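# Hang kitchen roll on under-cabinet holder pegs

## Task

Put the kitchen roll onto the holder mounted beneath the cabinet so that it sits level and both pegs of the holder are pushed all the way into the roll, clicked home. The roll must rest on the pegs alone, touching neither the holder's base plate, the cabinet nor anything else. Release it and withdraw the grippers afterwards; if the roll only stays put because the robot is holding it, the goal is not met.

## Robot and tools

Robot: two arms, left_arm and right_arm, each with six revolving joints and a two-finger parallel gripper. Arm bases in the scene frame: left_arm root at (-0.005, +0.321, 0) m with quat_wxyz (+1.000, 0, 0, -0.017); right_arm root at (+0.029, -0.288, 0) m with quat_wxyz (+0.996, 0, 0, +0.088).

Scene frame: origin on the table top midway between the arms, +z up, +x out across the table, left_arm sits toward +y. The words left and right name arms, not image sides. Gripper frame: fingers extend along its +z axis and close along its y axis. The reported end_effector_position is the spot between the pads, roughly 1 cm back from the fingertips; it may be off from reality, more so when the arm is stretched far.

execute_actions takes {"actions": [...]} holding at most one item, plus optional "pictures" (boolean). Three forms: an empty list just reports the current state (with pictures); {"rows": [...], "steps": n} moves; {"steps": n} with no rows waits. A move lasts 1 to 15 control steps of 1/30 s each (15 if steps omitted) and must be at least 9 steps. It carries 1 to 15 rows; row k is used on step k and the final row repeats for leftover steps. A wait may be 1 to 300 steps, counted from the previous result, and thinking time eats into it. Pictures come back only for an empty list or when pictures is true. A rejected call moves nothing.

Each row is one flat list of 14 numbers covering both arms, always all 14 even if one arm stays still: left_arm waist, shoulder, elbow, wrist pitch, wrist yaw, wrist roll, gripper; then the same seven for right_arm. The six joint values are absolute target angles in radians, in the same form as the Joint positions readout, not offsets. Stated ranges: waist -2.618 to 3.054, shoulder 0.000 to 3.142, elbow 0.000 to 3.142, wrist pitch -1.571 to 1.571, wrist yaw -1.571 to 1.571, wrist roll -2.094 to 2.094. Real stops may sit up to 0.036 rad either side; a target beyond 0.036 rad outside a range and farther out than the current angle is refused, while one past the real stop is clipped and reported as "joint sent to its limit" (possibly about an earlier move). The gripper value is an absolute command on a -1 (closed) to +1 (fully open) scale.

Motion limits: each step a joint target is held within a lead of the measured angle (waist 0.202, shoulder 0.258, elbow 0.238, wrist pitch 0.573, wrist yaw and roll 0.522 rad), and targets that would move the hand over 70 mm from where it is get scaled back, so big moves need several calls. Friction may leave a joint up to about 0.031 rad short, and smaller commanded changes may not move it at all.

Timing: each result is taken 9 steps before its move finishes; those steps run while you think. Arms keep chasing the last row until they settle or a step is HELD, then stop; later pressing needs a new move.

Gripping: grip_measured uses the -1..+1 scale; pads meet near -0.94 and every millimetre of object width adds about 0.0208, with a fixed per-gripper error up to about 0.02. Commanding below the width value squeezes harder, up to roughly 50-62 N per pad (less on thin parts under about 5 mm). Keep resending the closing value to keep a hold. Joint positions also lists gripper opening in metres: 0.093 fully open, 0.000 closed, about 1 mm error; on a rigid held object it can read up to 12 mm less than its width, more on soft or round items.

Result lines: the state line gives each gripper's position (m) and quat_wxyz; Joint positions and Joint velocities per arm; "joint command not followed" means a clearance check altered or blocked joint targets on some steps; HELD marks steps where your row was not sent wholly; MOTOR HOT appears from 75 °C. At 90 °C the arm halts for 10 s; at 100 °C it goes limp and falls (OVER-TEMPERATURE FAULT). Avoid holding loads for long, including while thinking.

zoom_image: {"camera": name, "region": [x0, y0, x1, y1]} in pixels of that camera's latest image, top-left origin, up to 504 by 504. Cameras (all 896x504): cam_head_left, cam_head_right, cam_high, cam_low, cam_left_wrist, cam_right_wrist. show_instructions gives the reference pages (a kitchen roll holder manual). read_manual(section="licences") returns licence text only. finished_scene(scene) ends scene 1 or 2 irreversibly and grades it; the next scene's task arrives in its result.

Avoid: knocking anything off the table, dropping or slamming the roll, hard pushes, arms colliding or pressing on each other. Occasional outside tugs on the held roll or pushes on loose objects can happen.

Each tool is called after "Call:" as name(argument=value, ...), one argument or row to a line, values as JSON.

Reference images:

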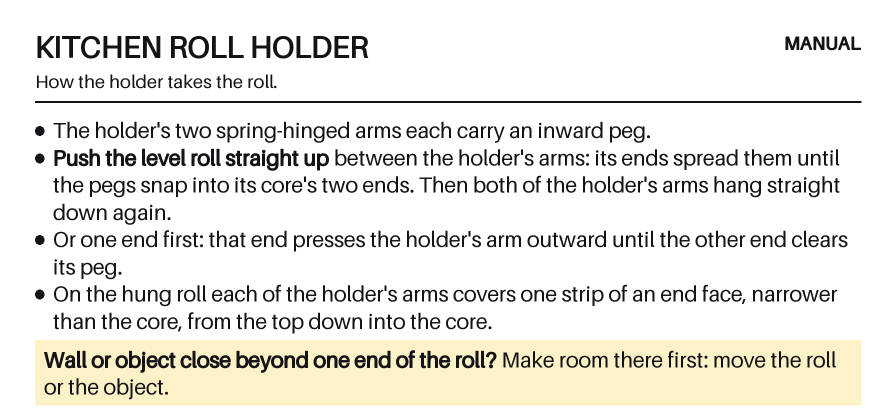

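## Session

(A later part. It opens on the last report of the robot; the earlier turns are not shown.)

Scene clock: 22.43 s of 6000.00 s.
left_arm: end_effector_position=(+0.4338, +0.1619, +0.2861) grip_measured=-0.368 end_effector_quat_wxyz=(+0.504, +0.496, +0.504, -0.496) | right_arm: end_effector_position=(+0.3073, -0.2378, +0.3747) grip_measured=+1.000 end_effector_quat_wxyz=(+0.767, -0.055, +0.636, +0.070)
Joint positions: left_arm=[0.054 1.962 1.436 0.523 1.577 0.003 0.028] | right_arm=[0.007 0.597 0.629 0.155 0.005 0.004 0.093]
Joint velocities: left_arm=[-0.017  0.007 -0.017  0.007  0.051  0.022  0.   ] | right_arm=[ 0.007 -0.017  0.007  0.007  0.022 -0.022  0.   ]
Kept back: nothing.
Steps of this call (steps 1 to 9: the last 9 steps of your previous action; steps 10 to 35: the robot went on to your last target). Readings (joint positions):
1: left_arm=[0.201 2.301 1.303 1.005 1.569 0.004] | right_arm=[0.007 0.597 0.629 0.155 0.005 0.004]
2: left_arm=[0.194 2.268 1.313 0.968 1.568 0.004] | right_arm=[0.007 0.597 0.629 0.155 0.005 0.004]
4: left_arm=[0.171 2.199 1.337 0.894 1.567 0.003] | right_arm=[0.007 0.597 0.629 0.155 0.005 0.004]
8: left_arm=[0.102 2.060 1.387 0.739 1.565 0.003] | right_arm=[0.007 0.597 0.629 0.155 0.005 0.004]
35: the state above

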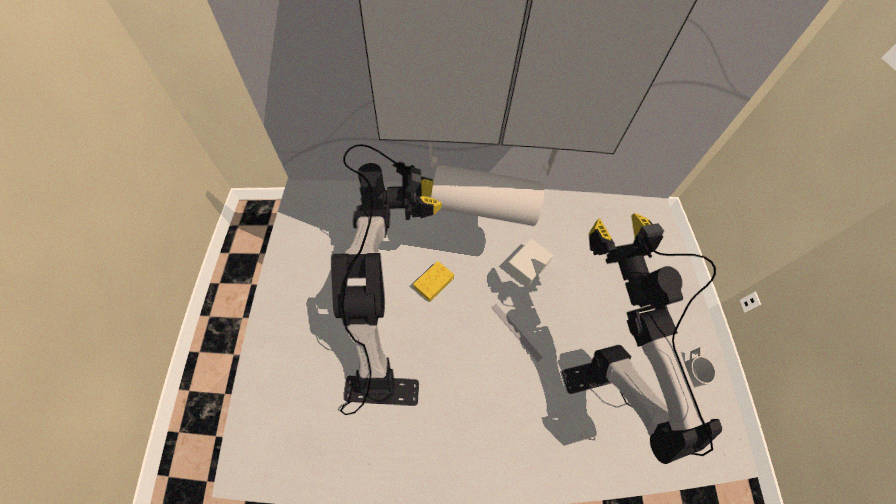

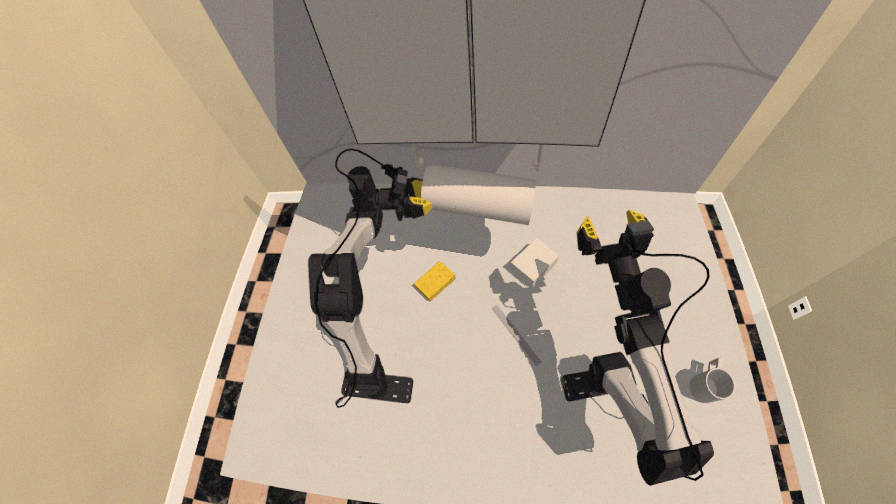

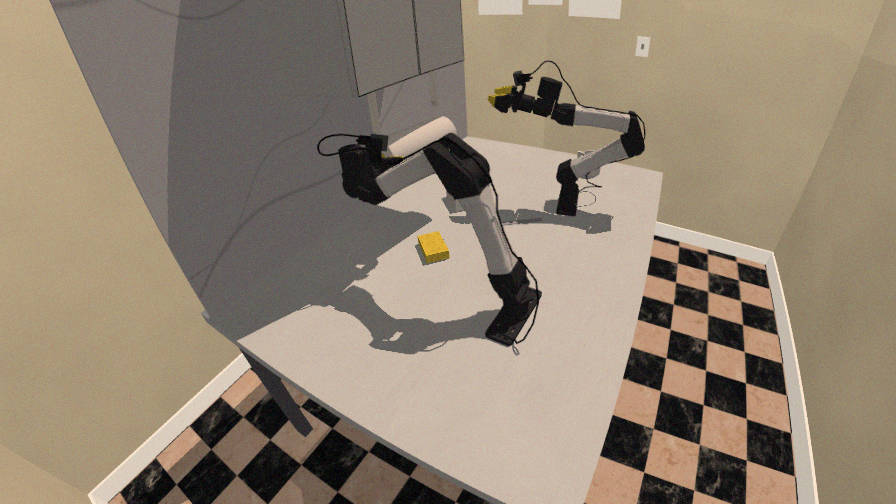

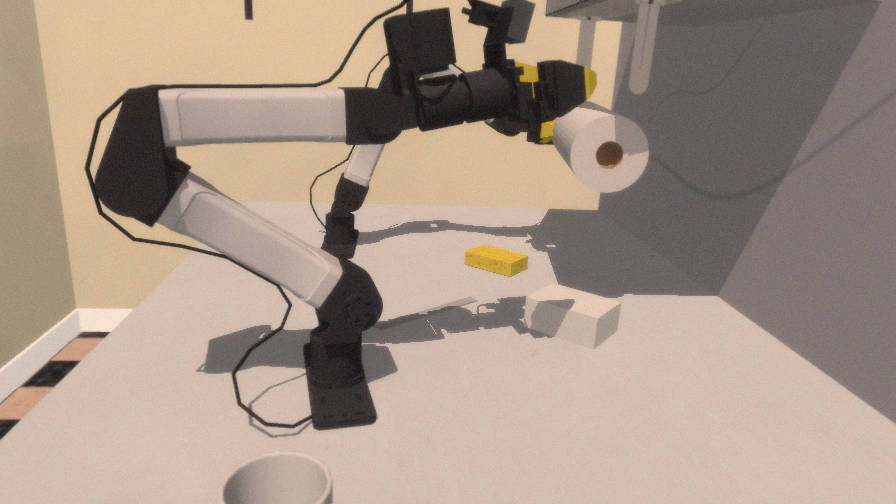

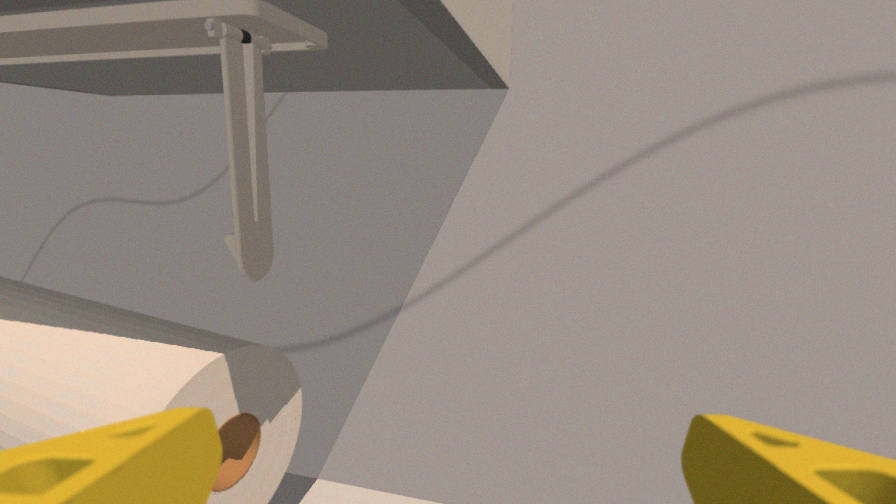

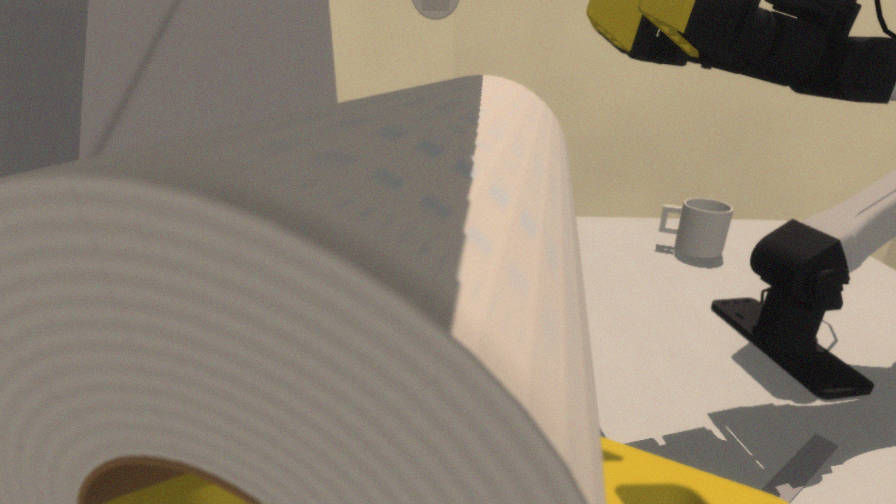

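Call:
execute_actions(
  actions=[
    {"rows":[[0.055,1.96,1.43,0.6,1.55,-0.07,-0.6,0.0,0.6,0.6,0.15,0,0,1],[0.055,1.965,1.42,0.67,1.54,-0.13,-0.6,0.0,0.6,0.6,0.15,0,0,1],[0.055,1.97,1.4,0.74,1.52,-0.2,-0.6,0.0,0.6,0.6,0.15,0,0,1],[0.05,1.98,1.39,0.81,1.5,-0.27,-0.6,0.0,0.6,0.6,0.15,0,0,1],[0.05,1.985,1.37,0.88,1.49,-0.33,-0.6,0.0,0.6,0.6,0.15,0,0,1],[0.05,1.99,1.36,0.95,1.47,-0.4,-0.6,0.0,0.6,0.6,0.15,0,0,1],[0.05,2.0,1.34,1.02,1.45,-0.47,-0.6,0.0,0.6,0.6,0.15,0,0,1],[0.045,2.005,1.33,1.09,1.44,-0.53,-0.6,0.0,0.6,0.6,0.15,0,0,1],[0.045,2.01,1.31,1.16,1.42,-0.6,-0.6,0.0,0.6,0.6,0.15,0,0,1],[0.045,2.02,1.3,1.23,1.4,-0.67,-0.6,0.0,0.6,0.6,0.15,0,0,1],[0.04,2.025,1.28,1.3,1.39,-0.73,-0.6,0.0,0.6,0.6,0.15,0,0,1],[0.04,2.03,1.27,1.37,1.37,-0.8,-0.6,0.0,0.6,0.6,0.15,0,0,1],[0.04,2.04,1.25,1.44,1.35,-0.87,-0.6,0.0,0.6,0.6,0.15,0,0,1],[0.035,2.05,1.24,1.51,1.33,-0.93,-0.6,0.0,0.6,0.6,0.15,0,0,1],[0.035,2.055,1.23,1.57,1.31,-1.0,-0.6,0.0,0.6,0.6,0.15,0,0,1]]},
  ],
)

Call:
execute_actions(
  actions=[
    {"steps":40},
  ],
  pictures=true,
)

Scene clock: 24.23 s of 6000.00 s.
left_arm: end_effector_position=(+0.4394, +0.1621, +0.2809) grip_measured=-0.368 end_effector_quat_wxyz=(+0.499, +0.468, +0.528, -0.503) | right_arm: end_effector_position=(+0.3073, -0.2378, +0.3747) grip_measured=+1.000 end_effector_quat_wxyz=(+0.767, -0.055, +0.636, +0.070)
Joint positions: left_arm=[ 0.054  1.977  1.392  0.709  1.534 -0.189  0.028] | right_arm=[0.007 0.597 0.629 0.155 0.005 0.004 0.093]
Joint velocities: left_arm=[-0.007  0.164 -0.422  1.487 -0.33  -1.37  -0.001] | right_arm=[-0.002 -0.002  0.002 -0.051  0.037 -0.007  0.   ]
Steps of this call (steps 1 to 15: the robot went on to your last target; steps 16 to 48: nothing new was sent; steps 49 to 54: the first 6 steps of this action). Readings (joint positions):
49: left_arm=[0.054 1.963 1.436 0.528 1.575 -0.008] | right_arm=[0.007 0.597 0.629 0.155 0.005 0.004]
50: left_arm=[0.054 1.964 1.434 0.546 1.571 -0.029] | right_arm=[0.007 0.597 0.629 0.155 0.005 0.004]
52: left_arm=[0.054 1.968 1.418 0.615 1.555 -0.098] | right_arm=[0.007 0.597 0.629 0.155 0.005 0.004]
54: the state above

Scene clock: 25.57 s of 6000.00 s.
left_arm: end_effector_position=(+0.4361, +0.1598, +0.2693) grip_measured=-0.368 end_effector_quat_wxyz=(+0.484, +0.335, +0.570, -0.573) | right_arm: end_effector_position=(+0.3073, -0.2378, +0.3747) grip_measured=+1.000 end_effector_quat_wxyz=(+0.767, -0.055, +0.636, +0.070)
Joint positions: left_arm=[ 0.041  2.072  1.231  1.508  1.365 -0.994  0.028] | right_arm=[0.007 0.597 0.629 0.155 0.005 0.004 0.093]
Joint velocities: left_arm=[ 0.007  0.012 -0.007 -0.022 -0.022 -0.007 -0.   ] | right_arm=[-0.002  0.017  0.007  0.022 -0.066  0.081  0.   ]
joint sent to its limit (left arm) — the command would take joint 4 (wrist pitch) past its upper limit, so that joint was sent only as far as its limit.
Kept back: nothing.
Steps of this call (steps 1 to 9: the last 9 steps of your previous action; steps 10 to 40: the robot went on to your last target). Readings (joint positions):
1: left_arm=[0.054 1.984 1.377 0.762 1.522 -0.242] | right_arm=[0.007 0.597 0.629 0.155 0.005 0.004]
2: left_arm=[0.054 1.992 1.362 0.818 1.510 -0.296] | right_arm=[0.007 0.597 0.629 0.155 0.005 0.004]
4: left_arm=[0.054 2.011 1.329 0.935 1.483 -0.413] | right_arm=[0.007 0.597 0.629 0.155 0.005 0.004]
8: left_arm=[0.049 2.048 1.265 1.184 1.427 -0.662] | right_arm=[0.007 0.597 0.629 0.155 0.005 0.004]
40: the state above

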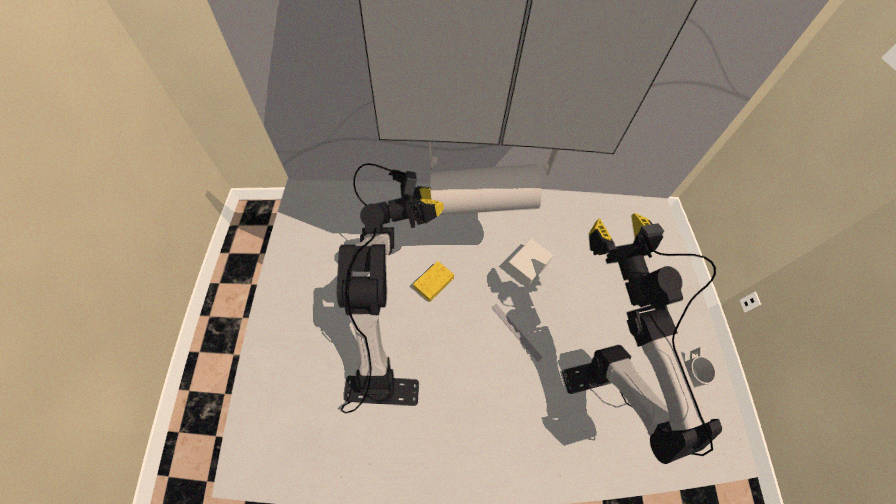

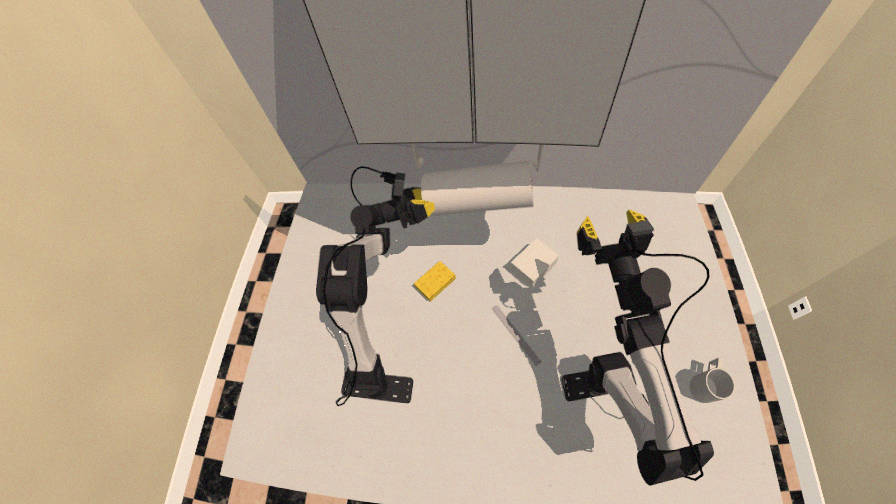

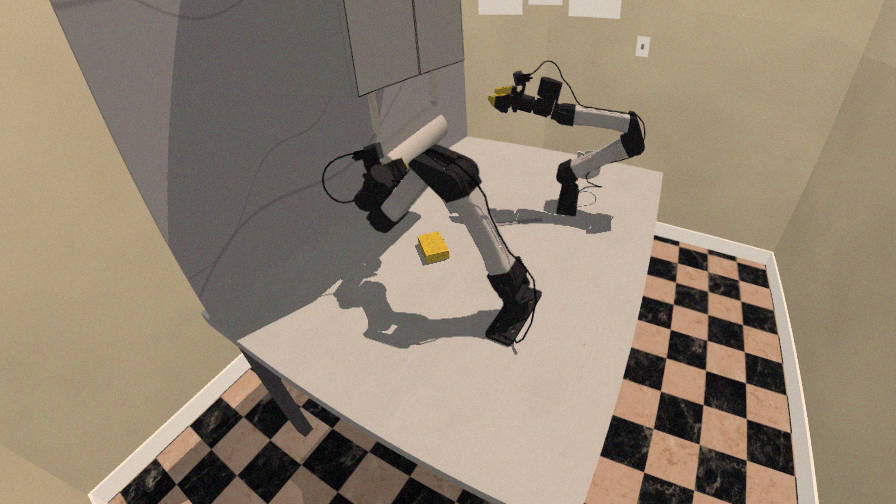

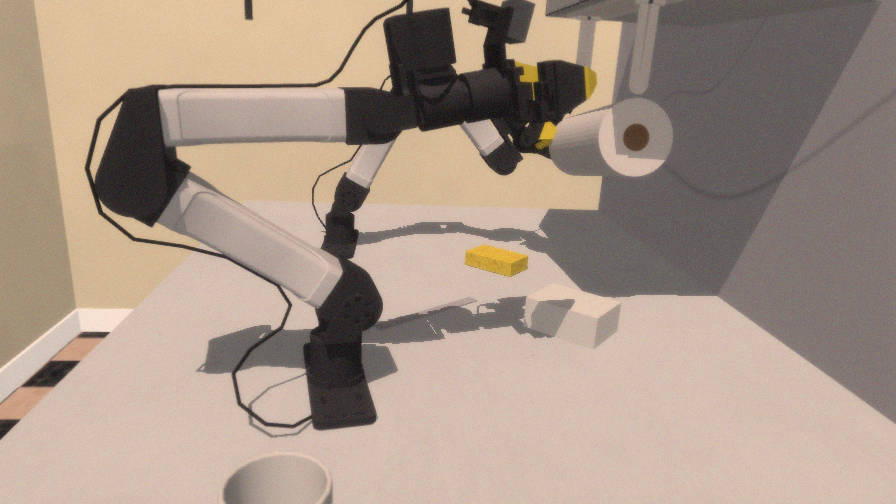

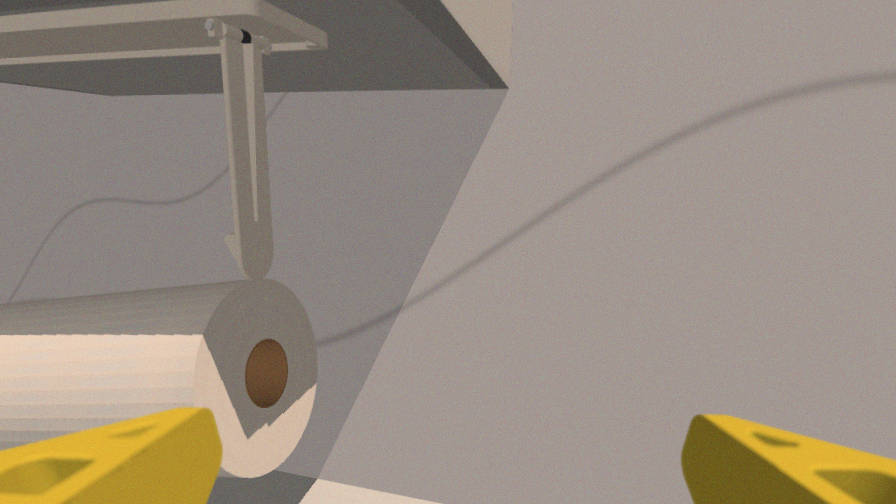

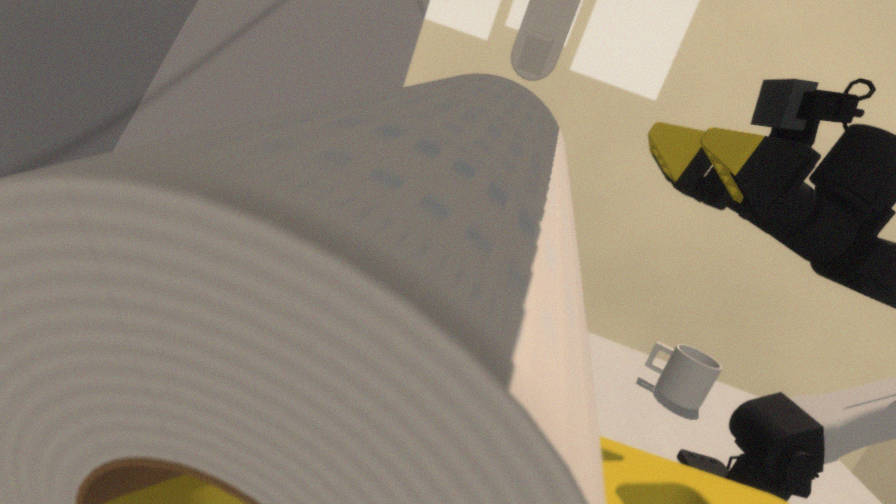

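Call:
execute_actions(
  actions=[
    {"rows":[[0.035,2.04,1.24,1.55,1.31,-1.04,-0.6,0.0,0.6,0.6,0.15,0,0,1],[0.035,2.03,1.245,1.55,1.31,-1.08,-0.6,0.0,0.6,0.6,0.15,0,0,1],[0.035,2.02,1.25,1.55,1.3,-1.12,-0.6,0.0,0.6,0.6,0.15,0,0,1],[0.035,2.01,1.255,1.55,1.3,-1.16,-0.6,0.0,0.6,0.6,0.15,0,0,1],[0.035,2.0,1.26,1.55,1.3,-1.2,-0.6,0.0,0.6,0.6,0.15,0,0,1],[0.035,1.99,1.265,1.55,1.29,-1.24,-0.6,0.0,0.6,0.6,0.15,0,0,1],[0.035,1.98,1.27,1.55,1.29,-1.28,-0.6,0.0,0.6,0.6,0.15,0,0,1],[0.035,1.97,1.275,1.55,1.29,-1.32,-0.6,0.0,0.6,0.6,0.15,0,0,1],[0.035,1.965,1.28,1.55,1.28,-1.36,-0.6,0.0,0.6,0.6,0.15,0,0,1],[0.035,1.96,1.285,1.55,1.28,-1.4,-0.6,0.0,0.6,0.6,0.15,0,0,1]]},
  ],
)

Call:
execute_actions(
  actions=[
    {"steps":30},
  ],
  pictures=true,
)

Scene clock: 26.37 s of 6000.00 s.
left_arm: end_effector_position=(+0.4333, +0.1599, +0.2779) grip_measured=-0.368 end_effector_quat_wxyz=(+0.457, +0.306, +0.584, -0.597) | right_arm: end_effector_position=(+0.3073, -0.2378, +0.3747) grip_measured=+1.000 end_effector_quat_wxyz=(+0.767, -0.055, +0.636, +0.070)
Joint positions: left_arm=[ 0.041  2.053  1.231  1.508  1.362 -1.111  0.028] | right_arm=[0.007 0.597 0.629 0.155 0.005 0.004 0.093]
Joint velocities: left_arm=[ 0.007 -0.266  0.027 -0.051 -0.022 -0.784  0.   ] | right_arm=[-0.032 -0.012 -0.002  0.022  0.007  0.066  0.   ]
joint sent to its limit (left arm) — the command would take joint 4 (wrist pitch) past its upper limit, so that joint was sent only as far as its limit.
Steps of this call (steps 1 to 15: the robot went on to your last target; steps 16 to 18: nothing new was sent; steps 19 to 24: the first 6 steps of this action). Readings (joint positions):
19: left_arm=[0.041 2.072 1.231 1.508 1.365 -1.000] | right_arm=[0.007 0.597 0.629 0.155 0.005 0.004]
20: left_arm=[0.041 2.072 1.231 1.508 1.365 -1.013] | right_arm=[0.007 0.597 0.629 0.155 0.005 0.004]
22: left_arm=[0.041 2.067 1.231 1.508 1.364 -1.055] | right_arm=[0.007 0.597 0.629 0.155 0.005 0.004]
24: the state above

Scene clock: 27.37 s of 6000.00 s.
left_arm: end_effector_position=(+0.4236, +0.1606, +0.3187) grip_measured=-0.368 end_effector_quat_wxyz=(+0.409, +0.248, +0.597, -0.644) | right_arm: end_effector_position=(+0.3073, -0.2378, +0.3747) grip_measured=+1.000 end_effector_quat_wxyz=(+0.767, -0.055, +0.636, +0.070)
Joint positions: left_arm=[ 0.041  1.981  1.258  1.519  1.339 -1.393  0.028] | right_arm=[0.007 0.597 0.629 0.155 0.005 0.004 0.093]
Joint velocities: left_arm=[ 0.007  0.007 -0.002 -0.051 -0.022  0.051 -0.001] | right_arm=[-0.002  0.012 -0.012  0.051  0.007 -0.007  0.   ]
Kept back: nothing.
Steps of this call (steps 1 to 9: the last 9 steps of your previous action; steps 10 to 30: the robot went on to your last target). Readings (joint positions):
1: left_arm=[0.041 2.042 1.231 1.508 1.360 -1.142] | right_arm=[0.007 0.597 0.629 0.155 0.005 0.004]
2: left_arm=[0.041 2.031 1.231 1.508 1.358 -1.175] | right_arm=[0.007 0.597 0.629 0.155 0.005 0.004]
4: left_arm=[0.041 2.009 1.240 1.508 1.354 -1.245] | right_arm=[0.007 0.597 0.629 0.155 0.005 0.004]
8: left_arm=[0.041 1.983 1.257 1.516 1.342 -1.333] | right_arm=[0.007 0.597 0.629 0.155 0.005 0.004]
30: the state above

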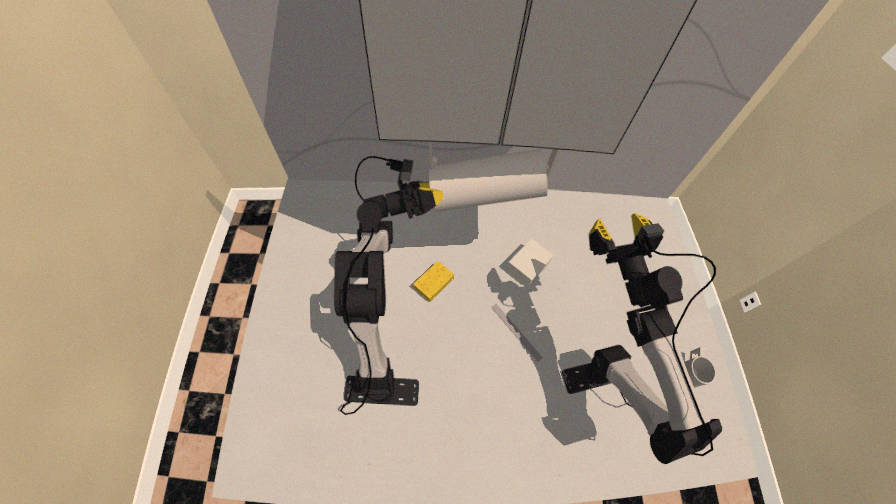

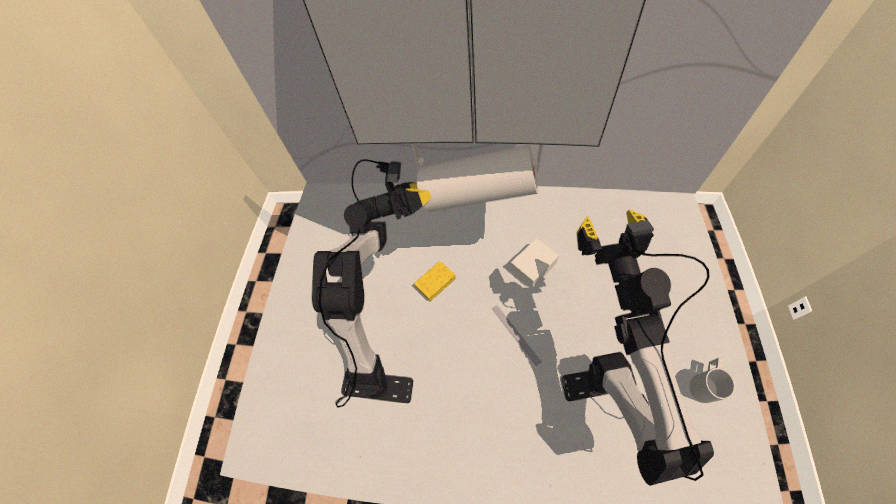

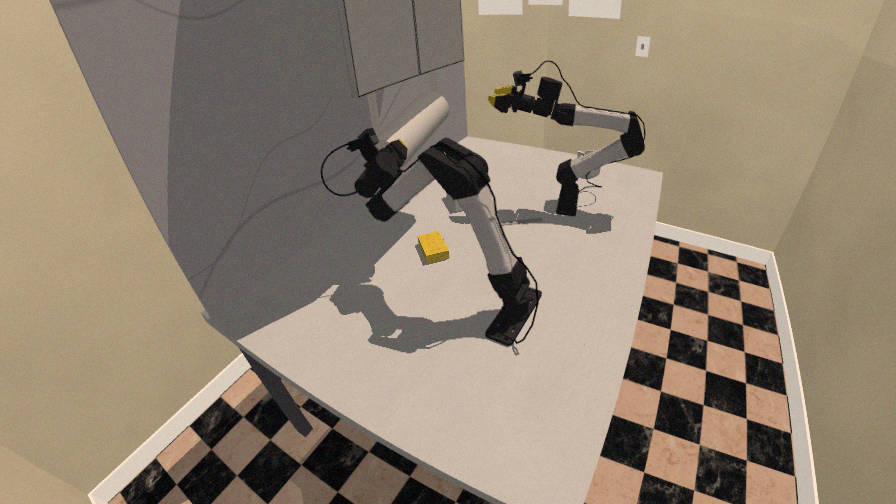

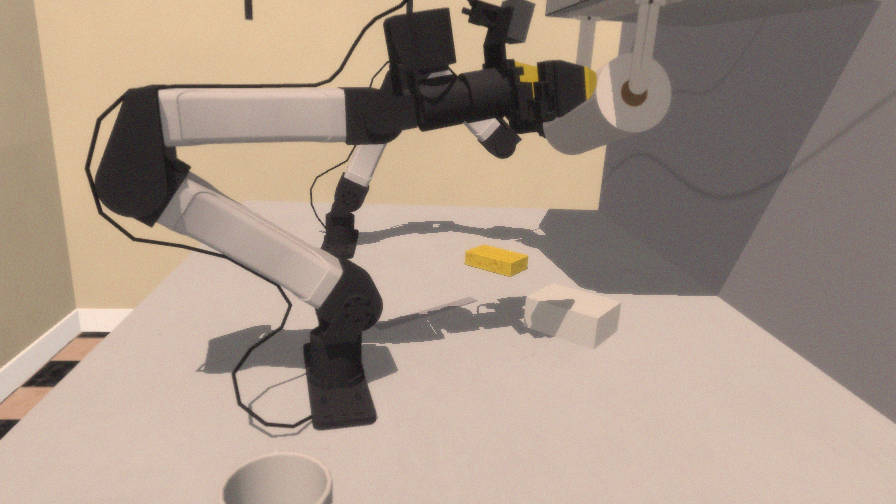

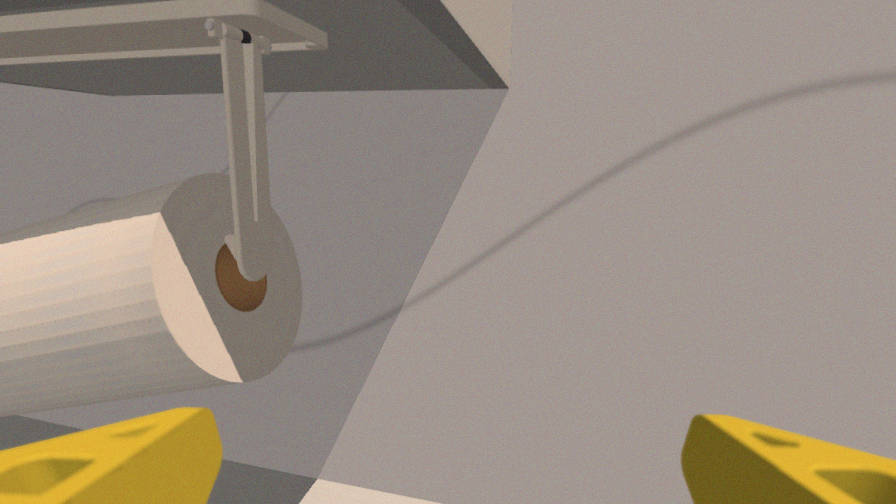

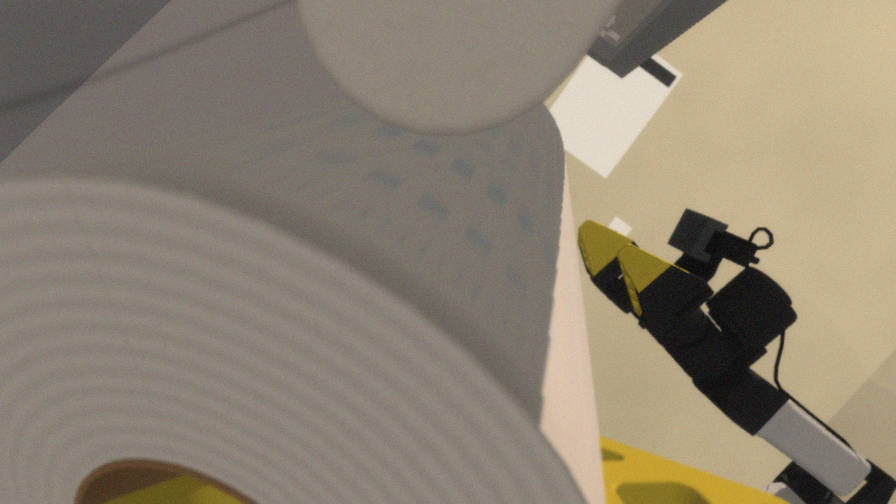

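Call:
execute_actions(
  actions=[
    {"rows":[[0.035,1.96,1.285,1.55,1.26,-1.4,-0.6,0.0,0.6,0.6,0.15,0,0,1],[0.035,1.96,1.285,1.55,1.24,-1.4,-0.6,0.0,0.6,0.6,0.15,0,0,1],[0.035,1.96,1.285,1.55,1.23,-1.4,-0.6,0.0,0.6,0.6,0.15,0,0,1],[0.035,1.96,1.285,1.55,1.23,-1.4,-0.6,0.0,0.6,0.6,0.15,0,0,1],[0.03,1.96,1.285,1.55,1.23,-1.4,-0.6,0.0,0.6,0.6,0.15,0,0,1],[0.02,1.96,1.285,1.55,1.23,-1.4,-0.6,0.0,0.6,0.6,0.15,0,0,1],[0.01,1.96,1.285,1.55,1.23,-1.4,-0.6,0.0,0.6,0.6,0.15,0,0,1],[0.0,1.96,1.285,1.55,1.23,-1.4,-0.6,0.0,0.6,0.6,0.15,0,0,1],[-0.005,1.96,1.285,1.55,1.23,-1.4,-0.6,0.0,0.6,0.6,0.15,0,0,1]]},
  ],
)

Call:
execute_actions(
  actions=[
    {"steps":30},
  ],
  pictures=true,
)

Scene clock: 28.27 s of 6000.00 s.
left_arm: end_effector_position=(+0.4269, +0.1614, +0.3223) grip_measured=-0.368 end_effector_quat_wxyz=(+0.418, +0.238, +0.592, -0.647) | right_arm: end_effector_position=(+0.3073, -0.2378, +0.3747) grip_measured=+1.000 end_effector_quat_wxyz=(+0.767, -0.055, +0.636, +0.070)
Joint positions: left_arm=[ 0.04   1.981  1.258  1.519  1.308 -1.393  0.028] | right_arm=[0.007 0.597 0.629 0.155 0.005 0.004 0.093]
Joint velocities: left_arm=[-0.037 -0.017  0.007  0.007 -0.154  0.007 -0.001] | right_arm=[ 0.002  0.007  0.012 -0.037 -0.051 -0.051  0.   ]
Steps of this call (steps 1 to 15: the robot went on to your last target; steps 16 to 21: nothing new was sent; steps 22 to 27: the first 6 steps of this action). Readings (joint positions):
22: left_arm=[0.041 1.981 1.258 1.519 1.338 -1.393] | right_arm=[0.007 0.597 0.629 0.155 0.005 0.004]
23: left_arm=[0.041 1.981 1.258 1.519 1.333 -1.393] | right_arm=[0.007 0.597 0.629 0.155 0.005 0.004]
25: left_arm=[0.041 1.981 1.258 1.519 1.320 -1.393] | right_arm=[0.007 0.597 0.629 0.155 0.005 0.004]
27: the state above

Scene clock: 29.27 s of 6000.00 s.
left_arm: end_effector_position=(+0.4226, +0.1460, +0.3244) grip_measured=-0.368 end_effector_quat_wxyz=(-0.411, -0.242, -0.585, +0.656) | right_arm: end_effector_position=(+0.3073, -0.2378, +0.3747) grip_measured=+1.000 end_effector_quat_wxyz=(+0.767, -0.055, +0.636, +0.070)
Joint positions: left_arm=[ 0.002  1.981  1.258  1.518  1.29  -1.394  0.028] | right_arm=[0.007 0.597 0.629 0.155 0.005 0.004 0.093]
Joint velocities: left_arm=[-0.007 -0.002 -0.002  0.037 -0.037 -0.022  0.001] | right_arm=[-0.007 -0.002 -0.007  0.022 -0.022 -0.037  0.   ]
Kept back: nothing.
Steps of this call (steps 1 to 9: the last 9 steps of your previous action; steps 10 to 30: the robot went on to your last target). Readings (joint positions):
1: left_arm=[0.037 1.981 1.258 1.519 1.303 -1.393] | right_arm=[0.007 0.597 0.629 0.155 0.005 0.004]
2: left_arm=[0.031 1.981 1.258 1.519 1.299 -1.393] | right_arm=[0.007 0.597 0.629 0.155 0.005 0.004]
4: left_arm=[0.015 1.981 1.258 1.519 1.293 -1.393] | right_arm=[0.007 0.597 0.629 0.155 0.005 0.004]
8: left_arm=[0.001 1.981 1.258 1.518 1.292 -1.394] | right_arm=[0.007 0.597 0.629 0.155 0.005 0.004]
30: the state above
All arms were judged still, so your last target was given up. Only a new action makes them travel on or press farther. Fingers that are still opening or closing keep moving.

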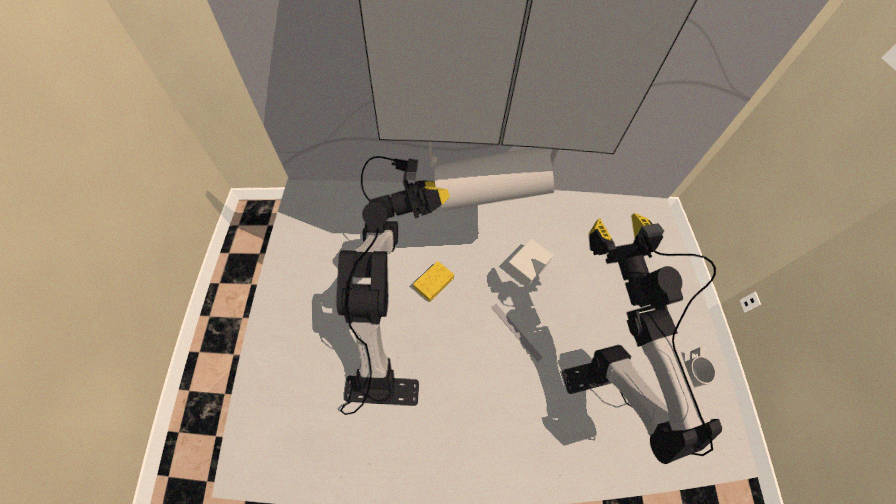

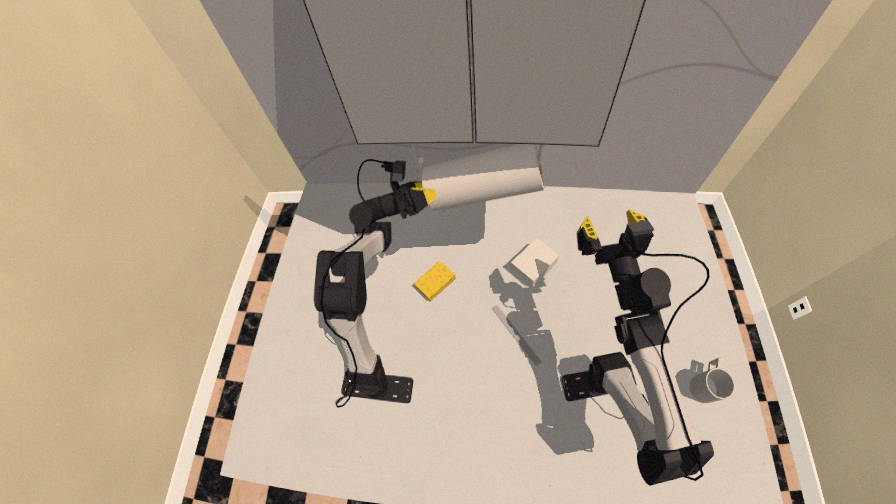

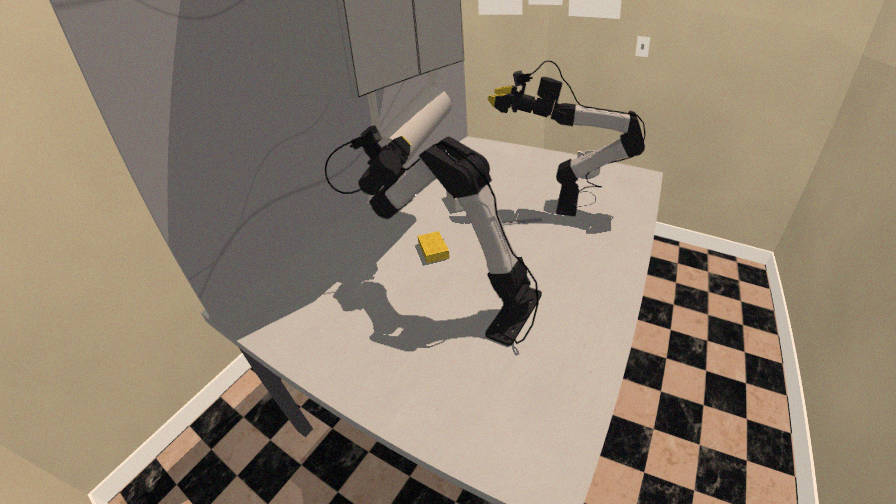

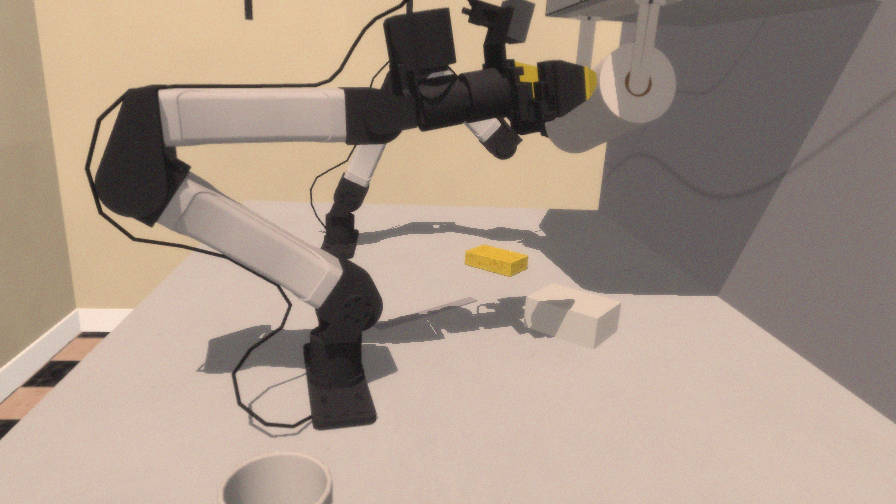

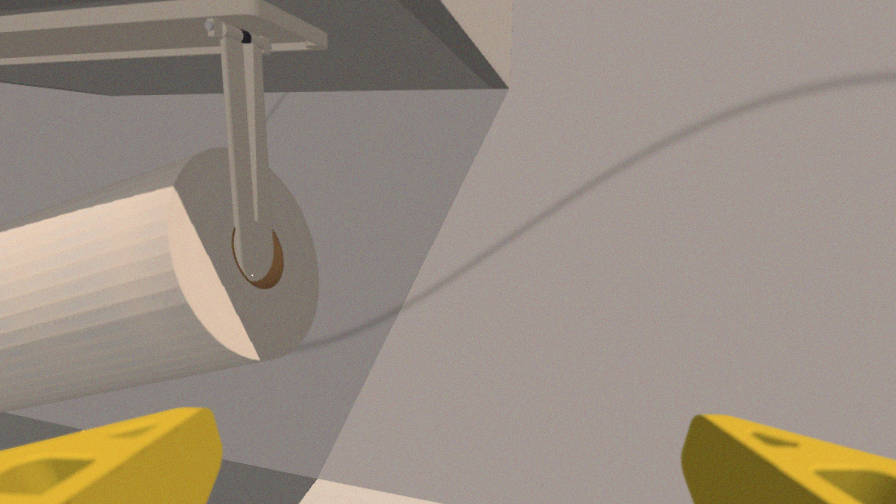

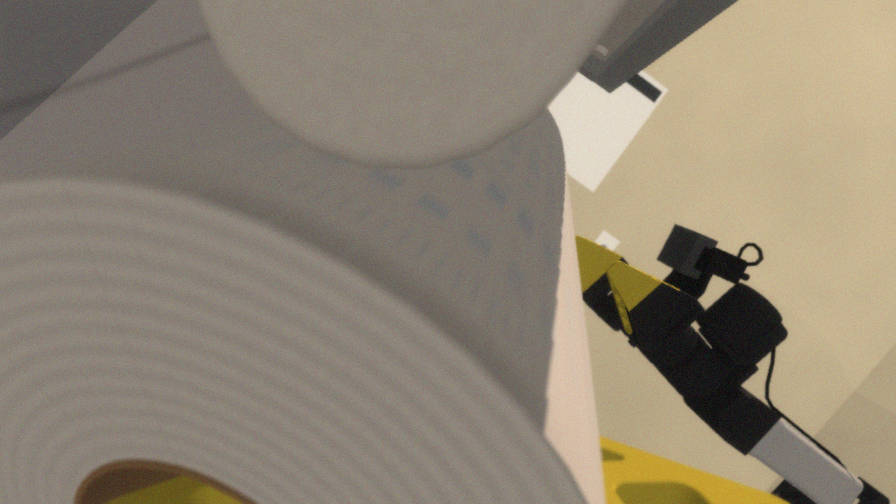

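Call:
execute_actions(
  actions=[
    {"rows":[[-0.015,1.97,1.29,1.53,1.27,-1.4,-0.6,0.0,0.6,0.6,0.15,0,0,1],[-0.02,1.975,1.31,1.515,1.28,-1.4,-0.6,0.0,0.6,0.6,0.15,0,0,1],[-0.02,1.98,1.33,1.5,1.29,-1.4,-0.6,0.0,0.6,0.6,0.15,0,0,1],[-0.02,1.985,1.35,1.485,1.3,-1.4,-0.6,0.0,0.6,0.6,0.15,0,0,1],[-0.02,1.99,1.37,1.47,1.305,-1.4,-0.6,0.0,0.6,0.6,0.15,0,0,1],[-0.02,1.995,1.39,1.455,1.315,-1.4,-0.6,0.0,0.6,0.6,0.15,0,0,1],[-0.02,2.0,1.41,1.44,1.325,-1.4,-0.6,0.0,0.6,0.6,0.15,0,0,1],[-0.02,2.005,1.43,1.425,1.335,-1.4,-0.6,0.0,0.6,0.6,0.15,0,0,1],[-0.02,2.01,1.45,1.41,1.345,-1.4,-0.6,0.0,0.6,0.6,0.15,0,0,1],[-0.02,2.015,1.47,1.395,1.355,-1.4,-0.6,0.0,0.6,0.6,0.15,0,0,1],[-0.02,2.02,1.49,1.38,1.365,-1.4,-0.6,0.0,0.6,0.6,0.15,0,0,1],[-0.02,2.025,1.51,1.365,1.375,-1.4,-0.6,0.0,0.6,0.6,0.15,0,0,1],[-0.02,2.03,1.53,1.35,1.38,-1.4,-0.6,0.0,0.6,0.6,0.15,0,0,1],[-0.02,2.04,1.55,1.34,1.39,-1.4,-0.6,0.0,0.6,0.6,0.15,0,0,1]]},
  ],
)

Call:
execute_actions(
  actions=[
    {"steps":30},
  ],
  pictures=true,
)

Scene clock: 30.53 s of 6000.00 s.
left_arm: end_effector_position=(+0.4276, +0.1440, +0.3294) grip_measured=-0.368 end_effector_quat_wxyz=(+0.401, +0.255, +0.589, -0.653) | right_arm: end_effector_position=(+0.3073, -0.2378, +0.3747) grip_measured=+1.000 end_effector_quat_wxyz=(+0.767, -0.055, +0.636, +0.070)
Joint positions: left_arm=[ 0.001  1.998  1.321  1.476  1.324 -1.394  0.028] | right_arm=[0.007 0.597 0.629 0.155 0.005 0.004 0.093]
Joint velocities: left_arm=[ 0.007  0.134  0.574 -0.374  0.242 -0.037 -0.   ] | right_arm=[ 0.007 -0.007 -0.017 -0.007 -0.037 -0.022  0.   ]
Steps of this call (steps 1 to 32: nothing new was sent; steps 33 to 38: the first 6 steps of this action). Readings (joint positions):
33: left_arm=[0.002 1.981 1.258 1.517 1.293 -1.394] | right_arm=[0.007 0.597 0.629 0.155 0.005 0.004]
34: left_arm=[0.002 1.982 1.261 1.513 1.298 -1.394] | right_arm=[0.007 0.597 0.629 0.155 0.005 0.004]
36: left_arm=[0.001 1.988 1.284 1.498 1.310 -1.394] | right_arm=[0.007 0.597 0.629 0.155 0.005 0.004]
38: the state above

Scene clock: 31.53 s of 6000.00 s.
left_arm: end_effector_position=(+0.4420, +0.1404, +0.3453) grip_measured=-0.368 end_effector_quat_wxyz=(+0.368, +0.286, +0.604, -0.647) | right_arm: end_effector_position=(+0.3073, -0.2378, +0.3747) grip_measured=+1.000 end_effector_quat_wxyz=(+0.767, -0.055, +0.636, +0.070)
Joint positions: left_arm=[ 0.001  2.049  1.514  1.324  1.419 -1.394  0.028] | right_arm=[0.007 0.597 0.629 0.155 0.005 0.004 0.093]
Joint velocities: left_arm=[ 0.002  0.012 -0.012 -0.037 -0.051  0.007 -0.   ] | right_arm=[ 0.002 -0.002 -0.007 -0.022  0.037  0.037  0.   ]
Kept back: nothing.
Steps of this call (steps 1 to 9: the last 9 steps of your previous action; steps 10 to 30: the robot went on to your last target). Readings (joint positions):
1: left_arm=[0.001 2.003 1.340 1.463 1.332 -1.394] | right_arm=[0.007 0.597 0.629 0.155 0.005 0.004]
2: left_arm=[0.001 2.009 1.361 1.450 1.341 -1.394] | right_arm=[0.007 0.597 0.629 0.155 0.005 0.004]
4: left_arm=[0.001 2.019 1.400 1.423 1.360 -1.394] | right_arm=[0.007 0.597 0.629 0.155 0.005 0.004]
8: left_arm=[0.001 2.041 1.480 1.367 1.397 -1.394] | right_arm=[0.007 0.597 0.629 0.155 0.005 0.004]
30: the state above
All arms were judged still, so your last target was given up. Only a new action makes them travel on or press farther. Fingers that are still opening or closing keep moving.

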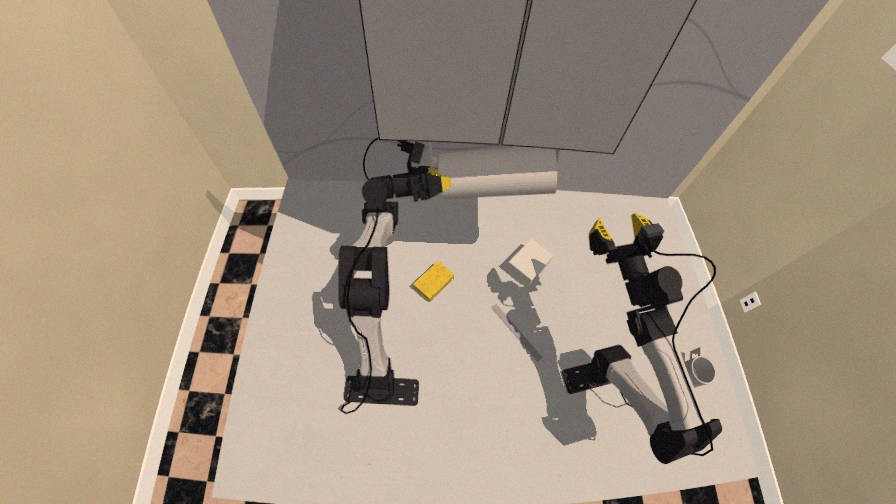

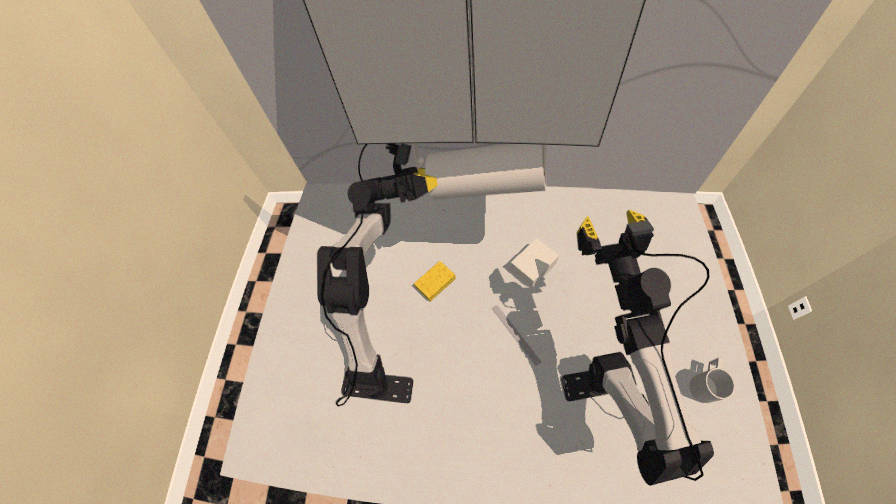

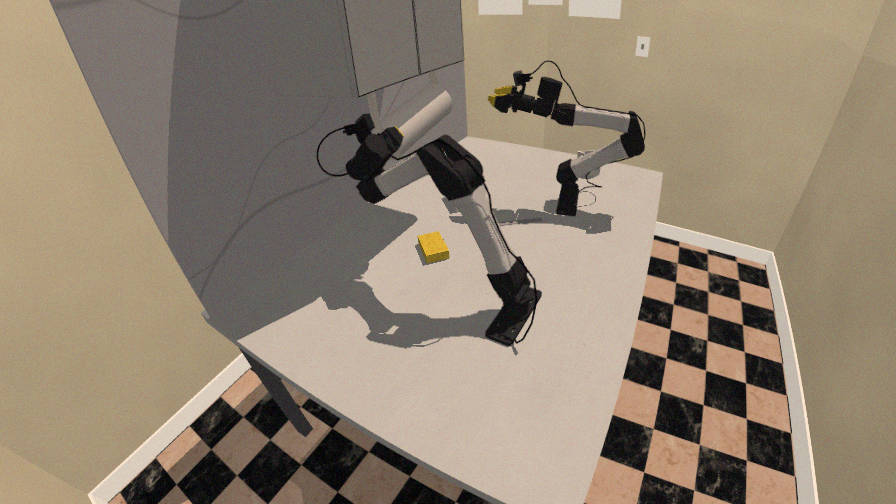

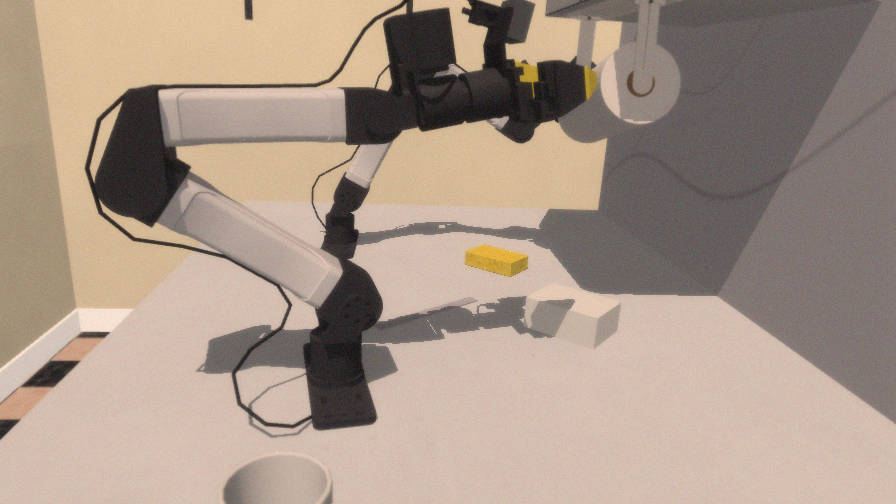

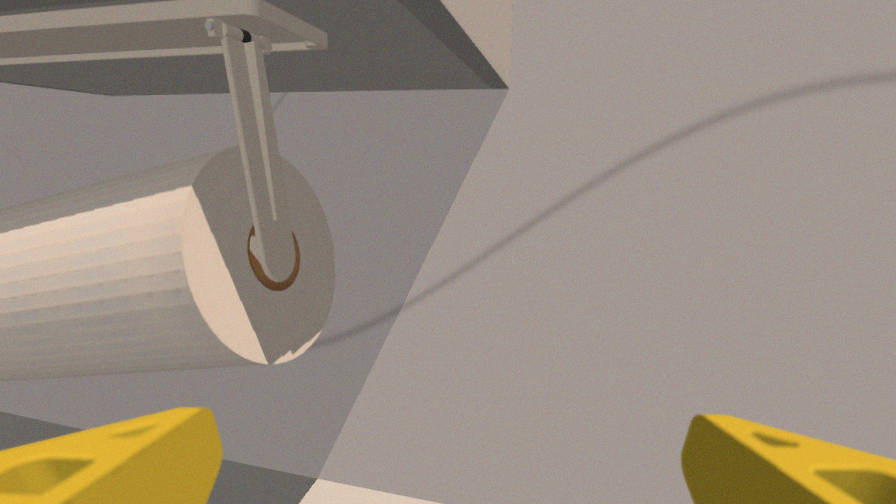

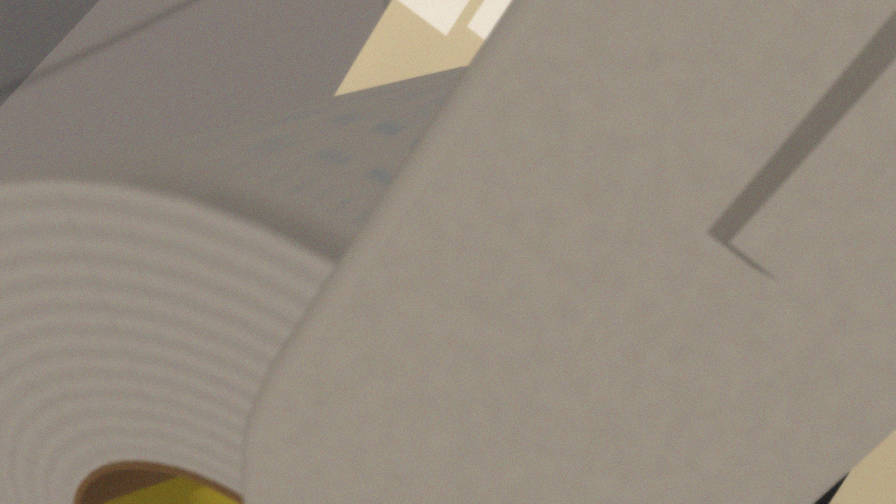

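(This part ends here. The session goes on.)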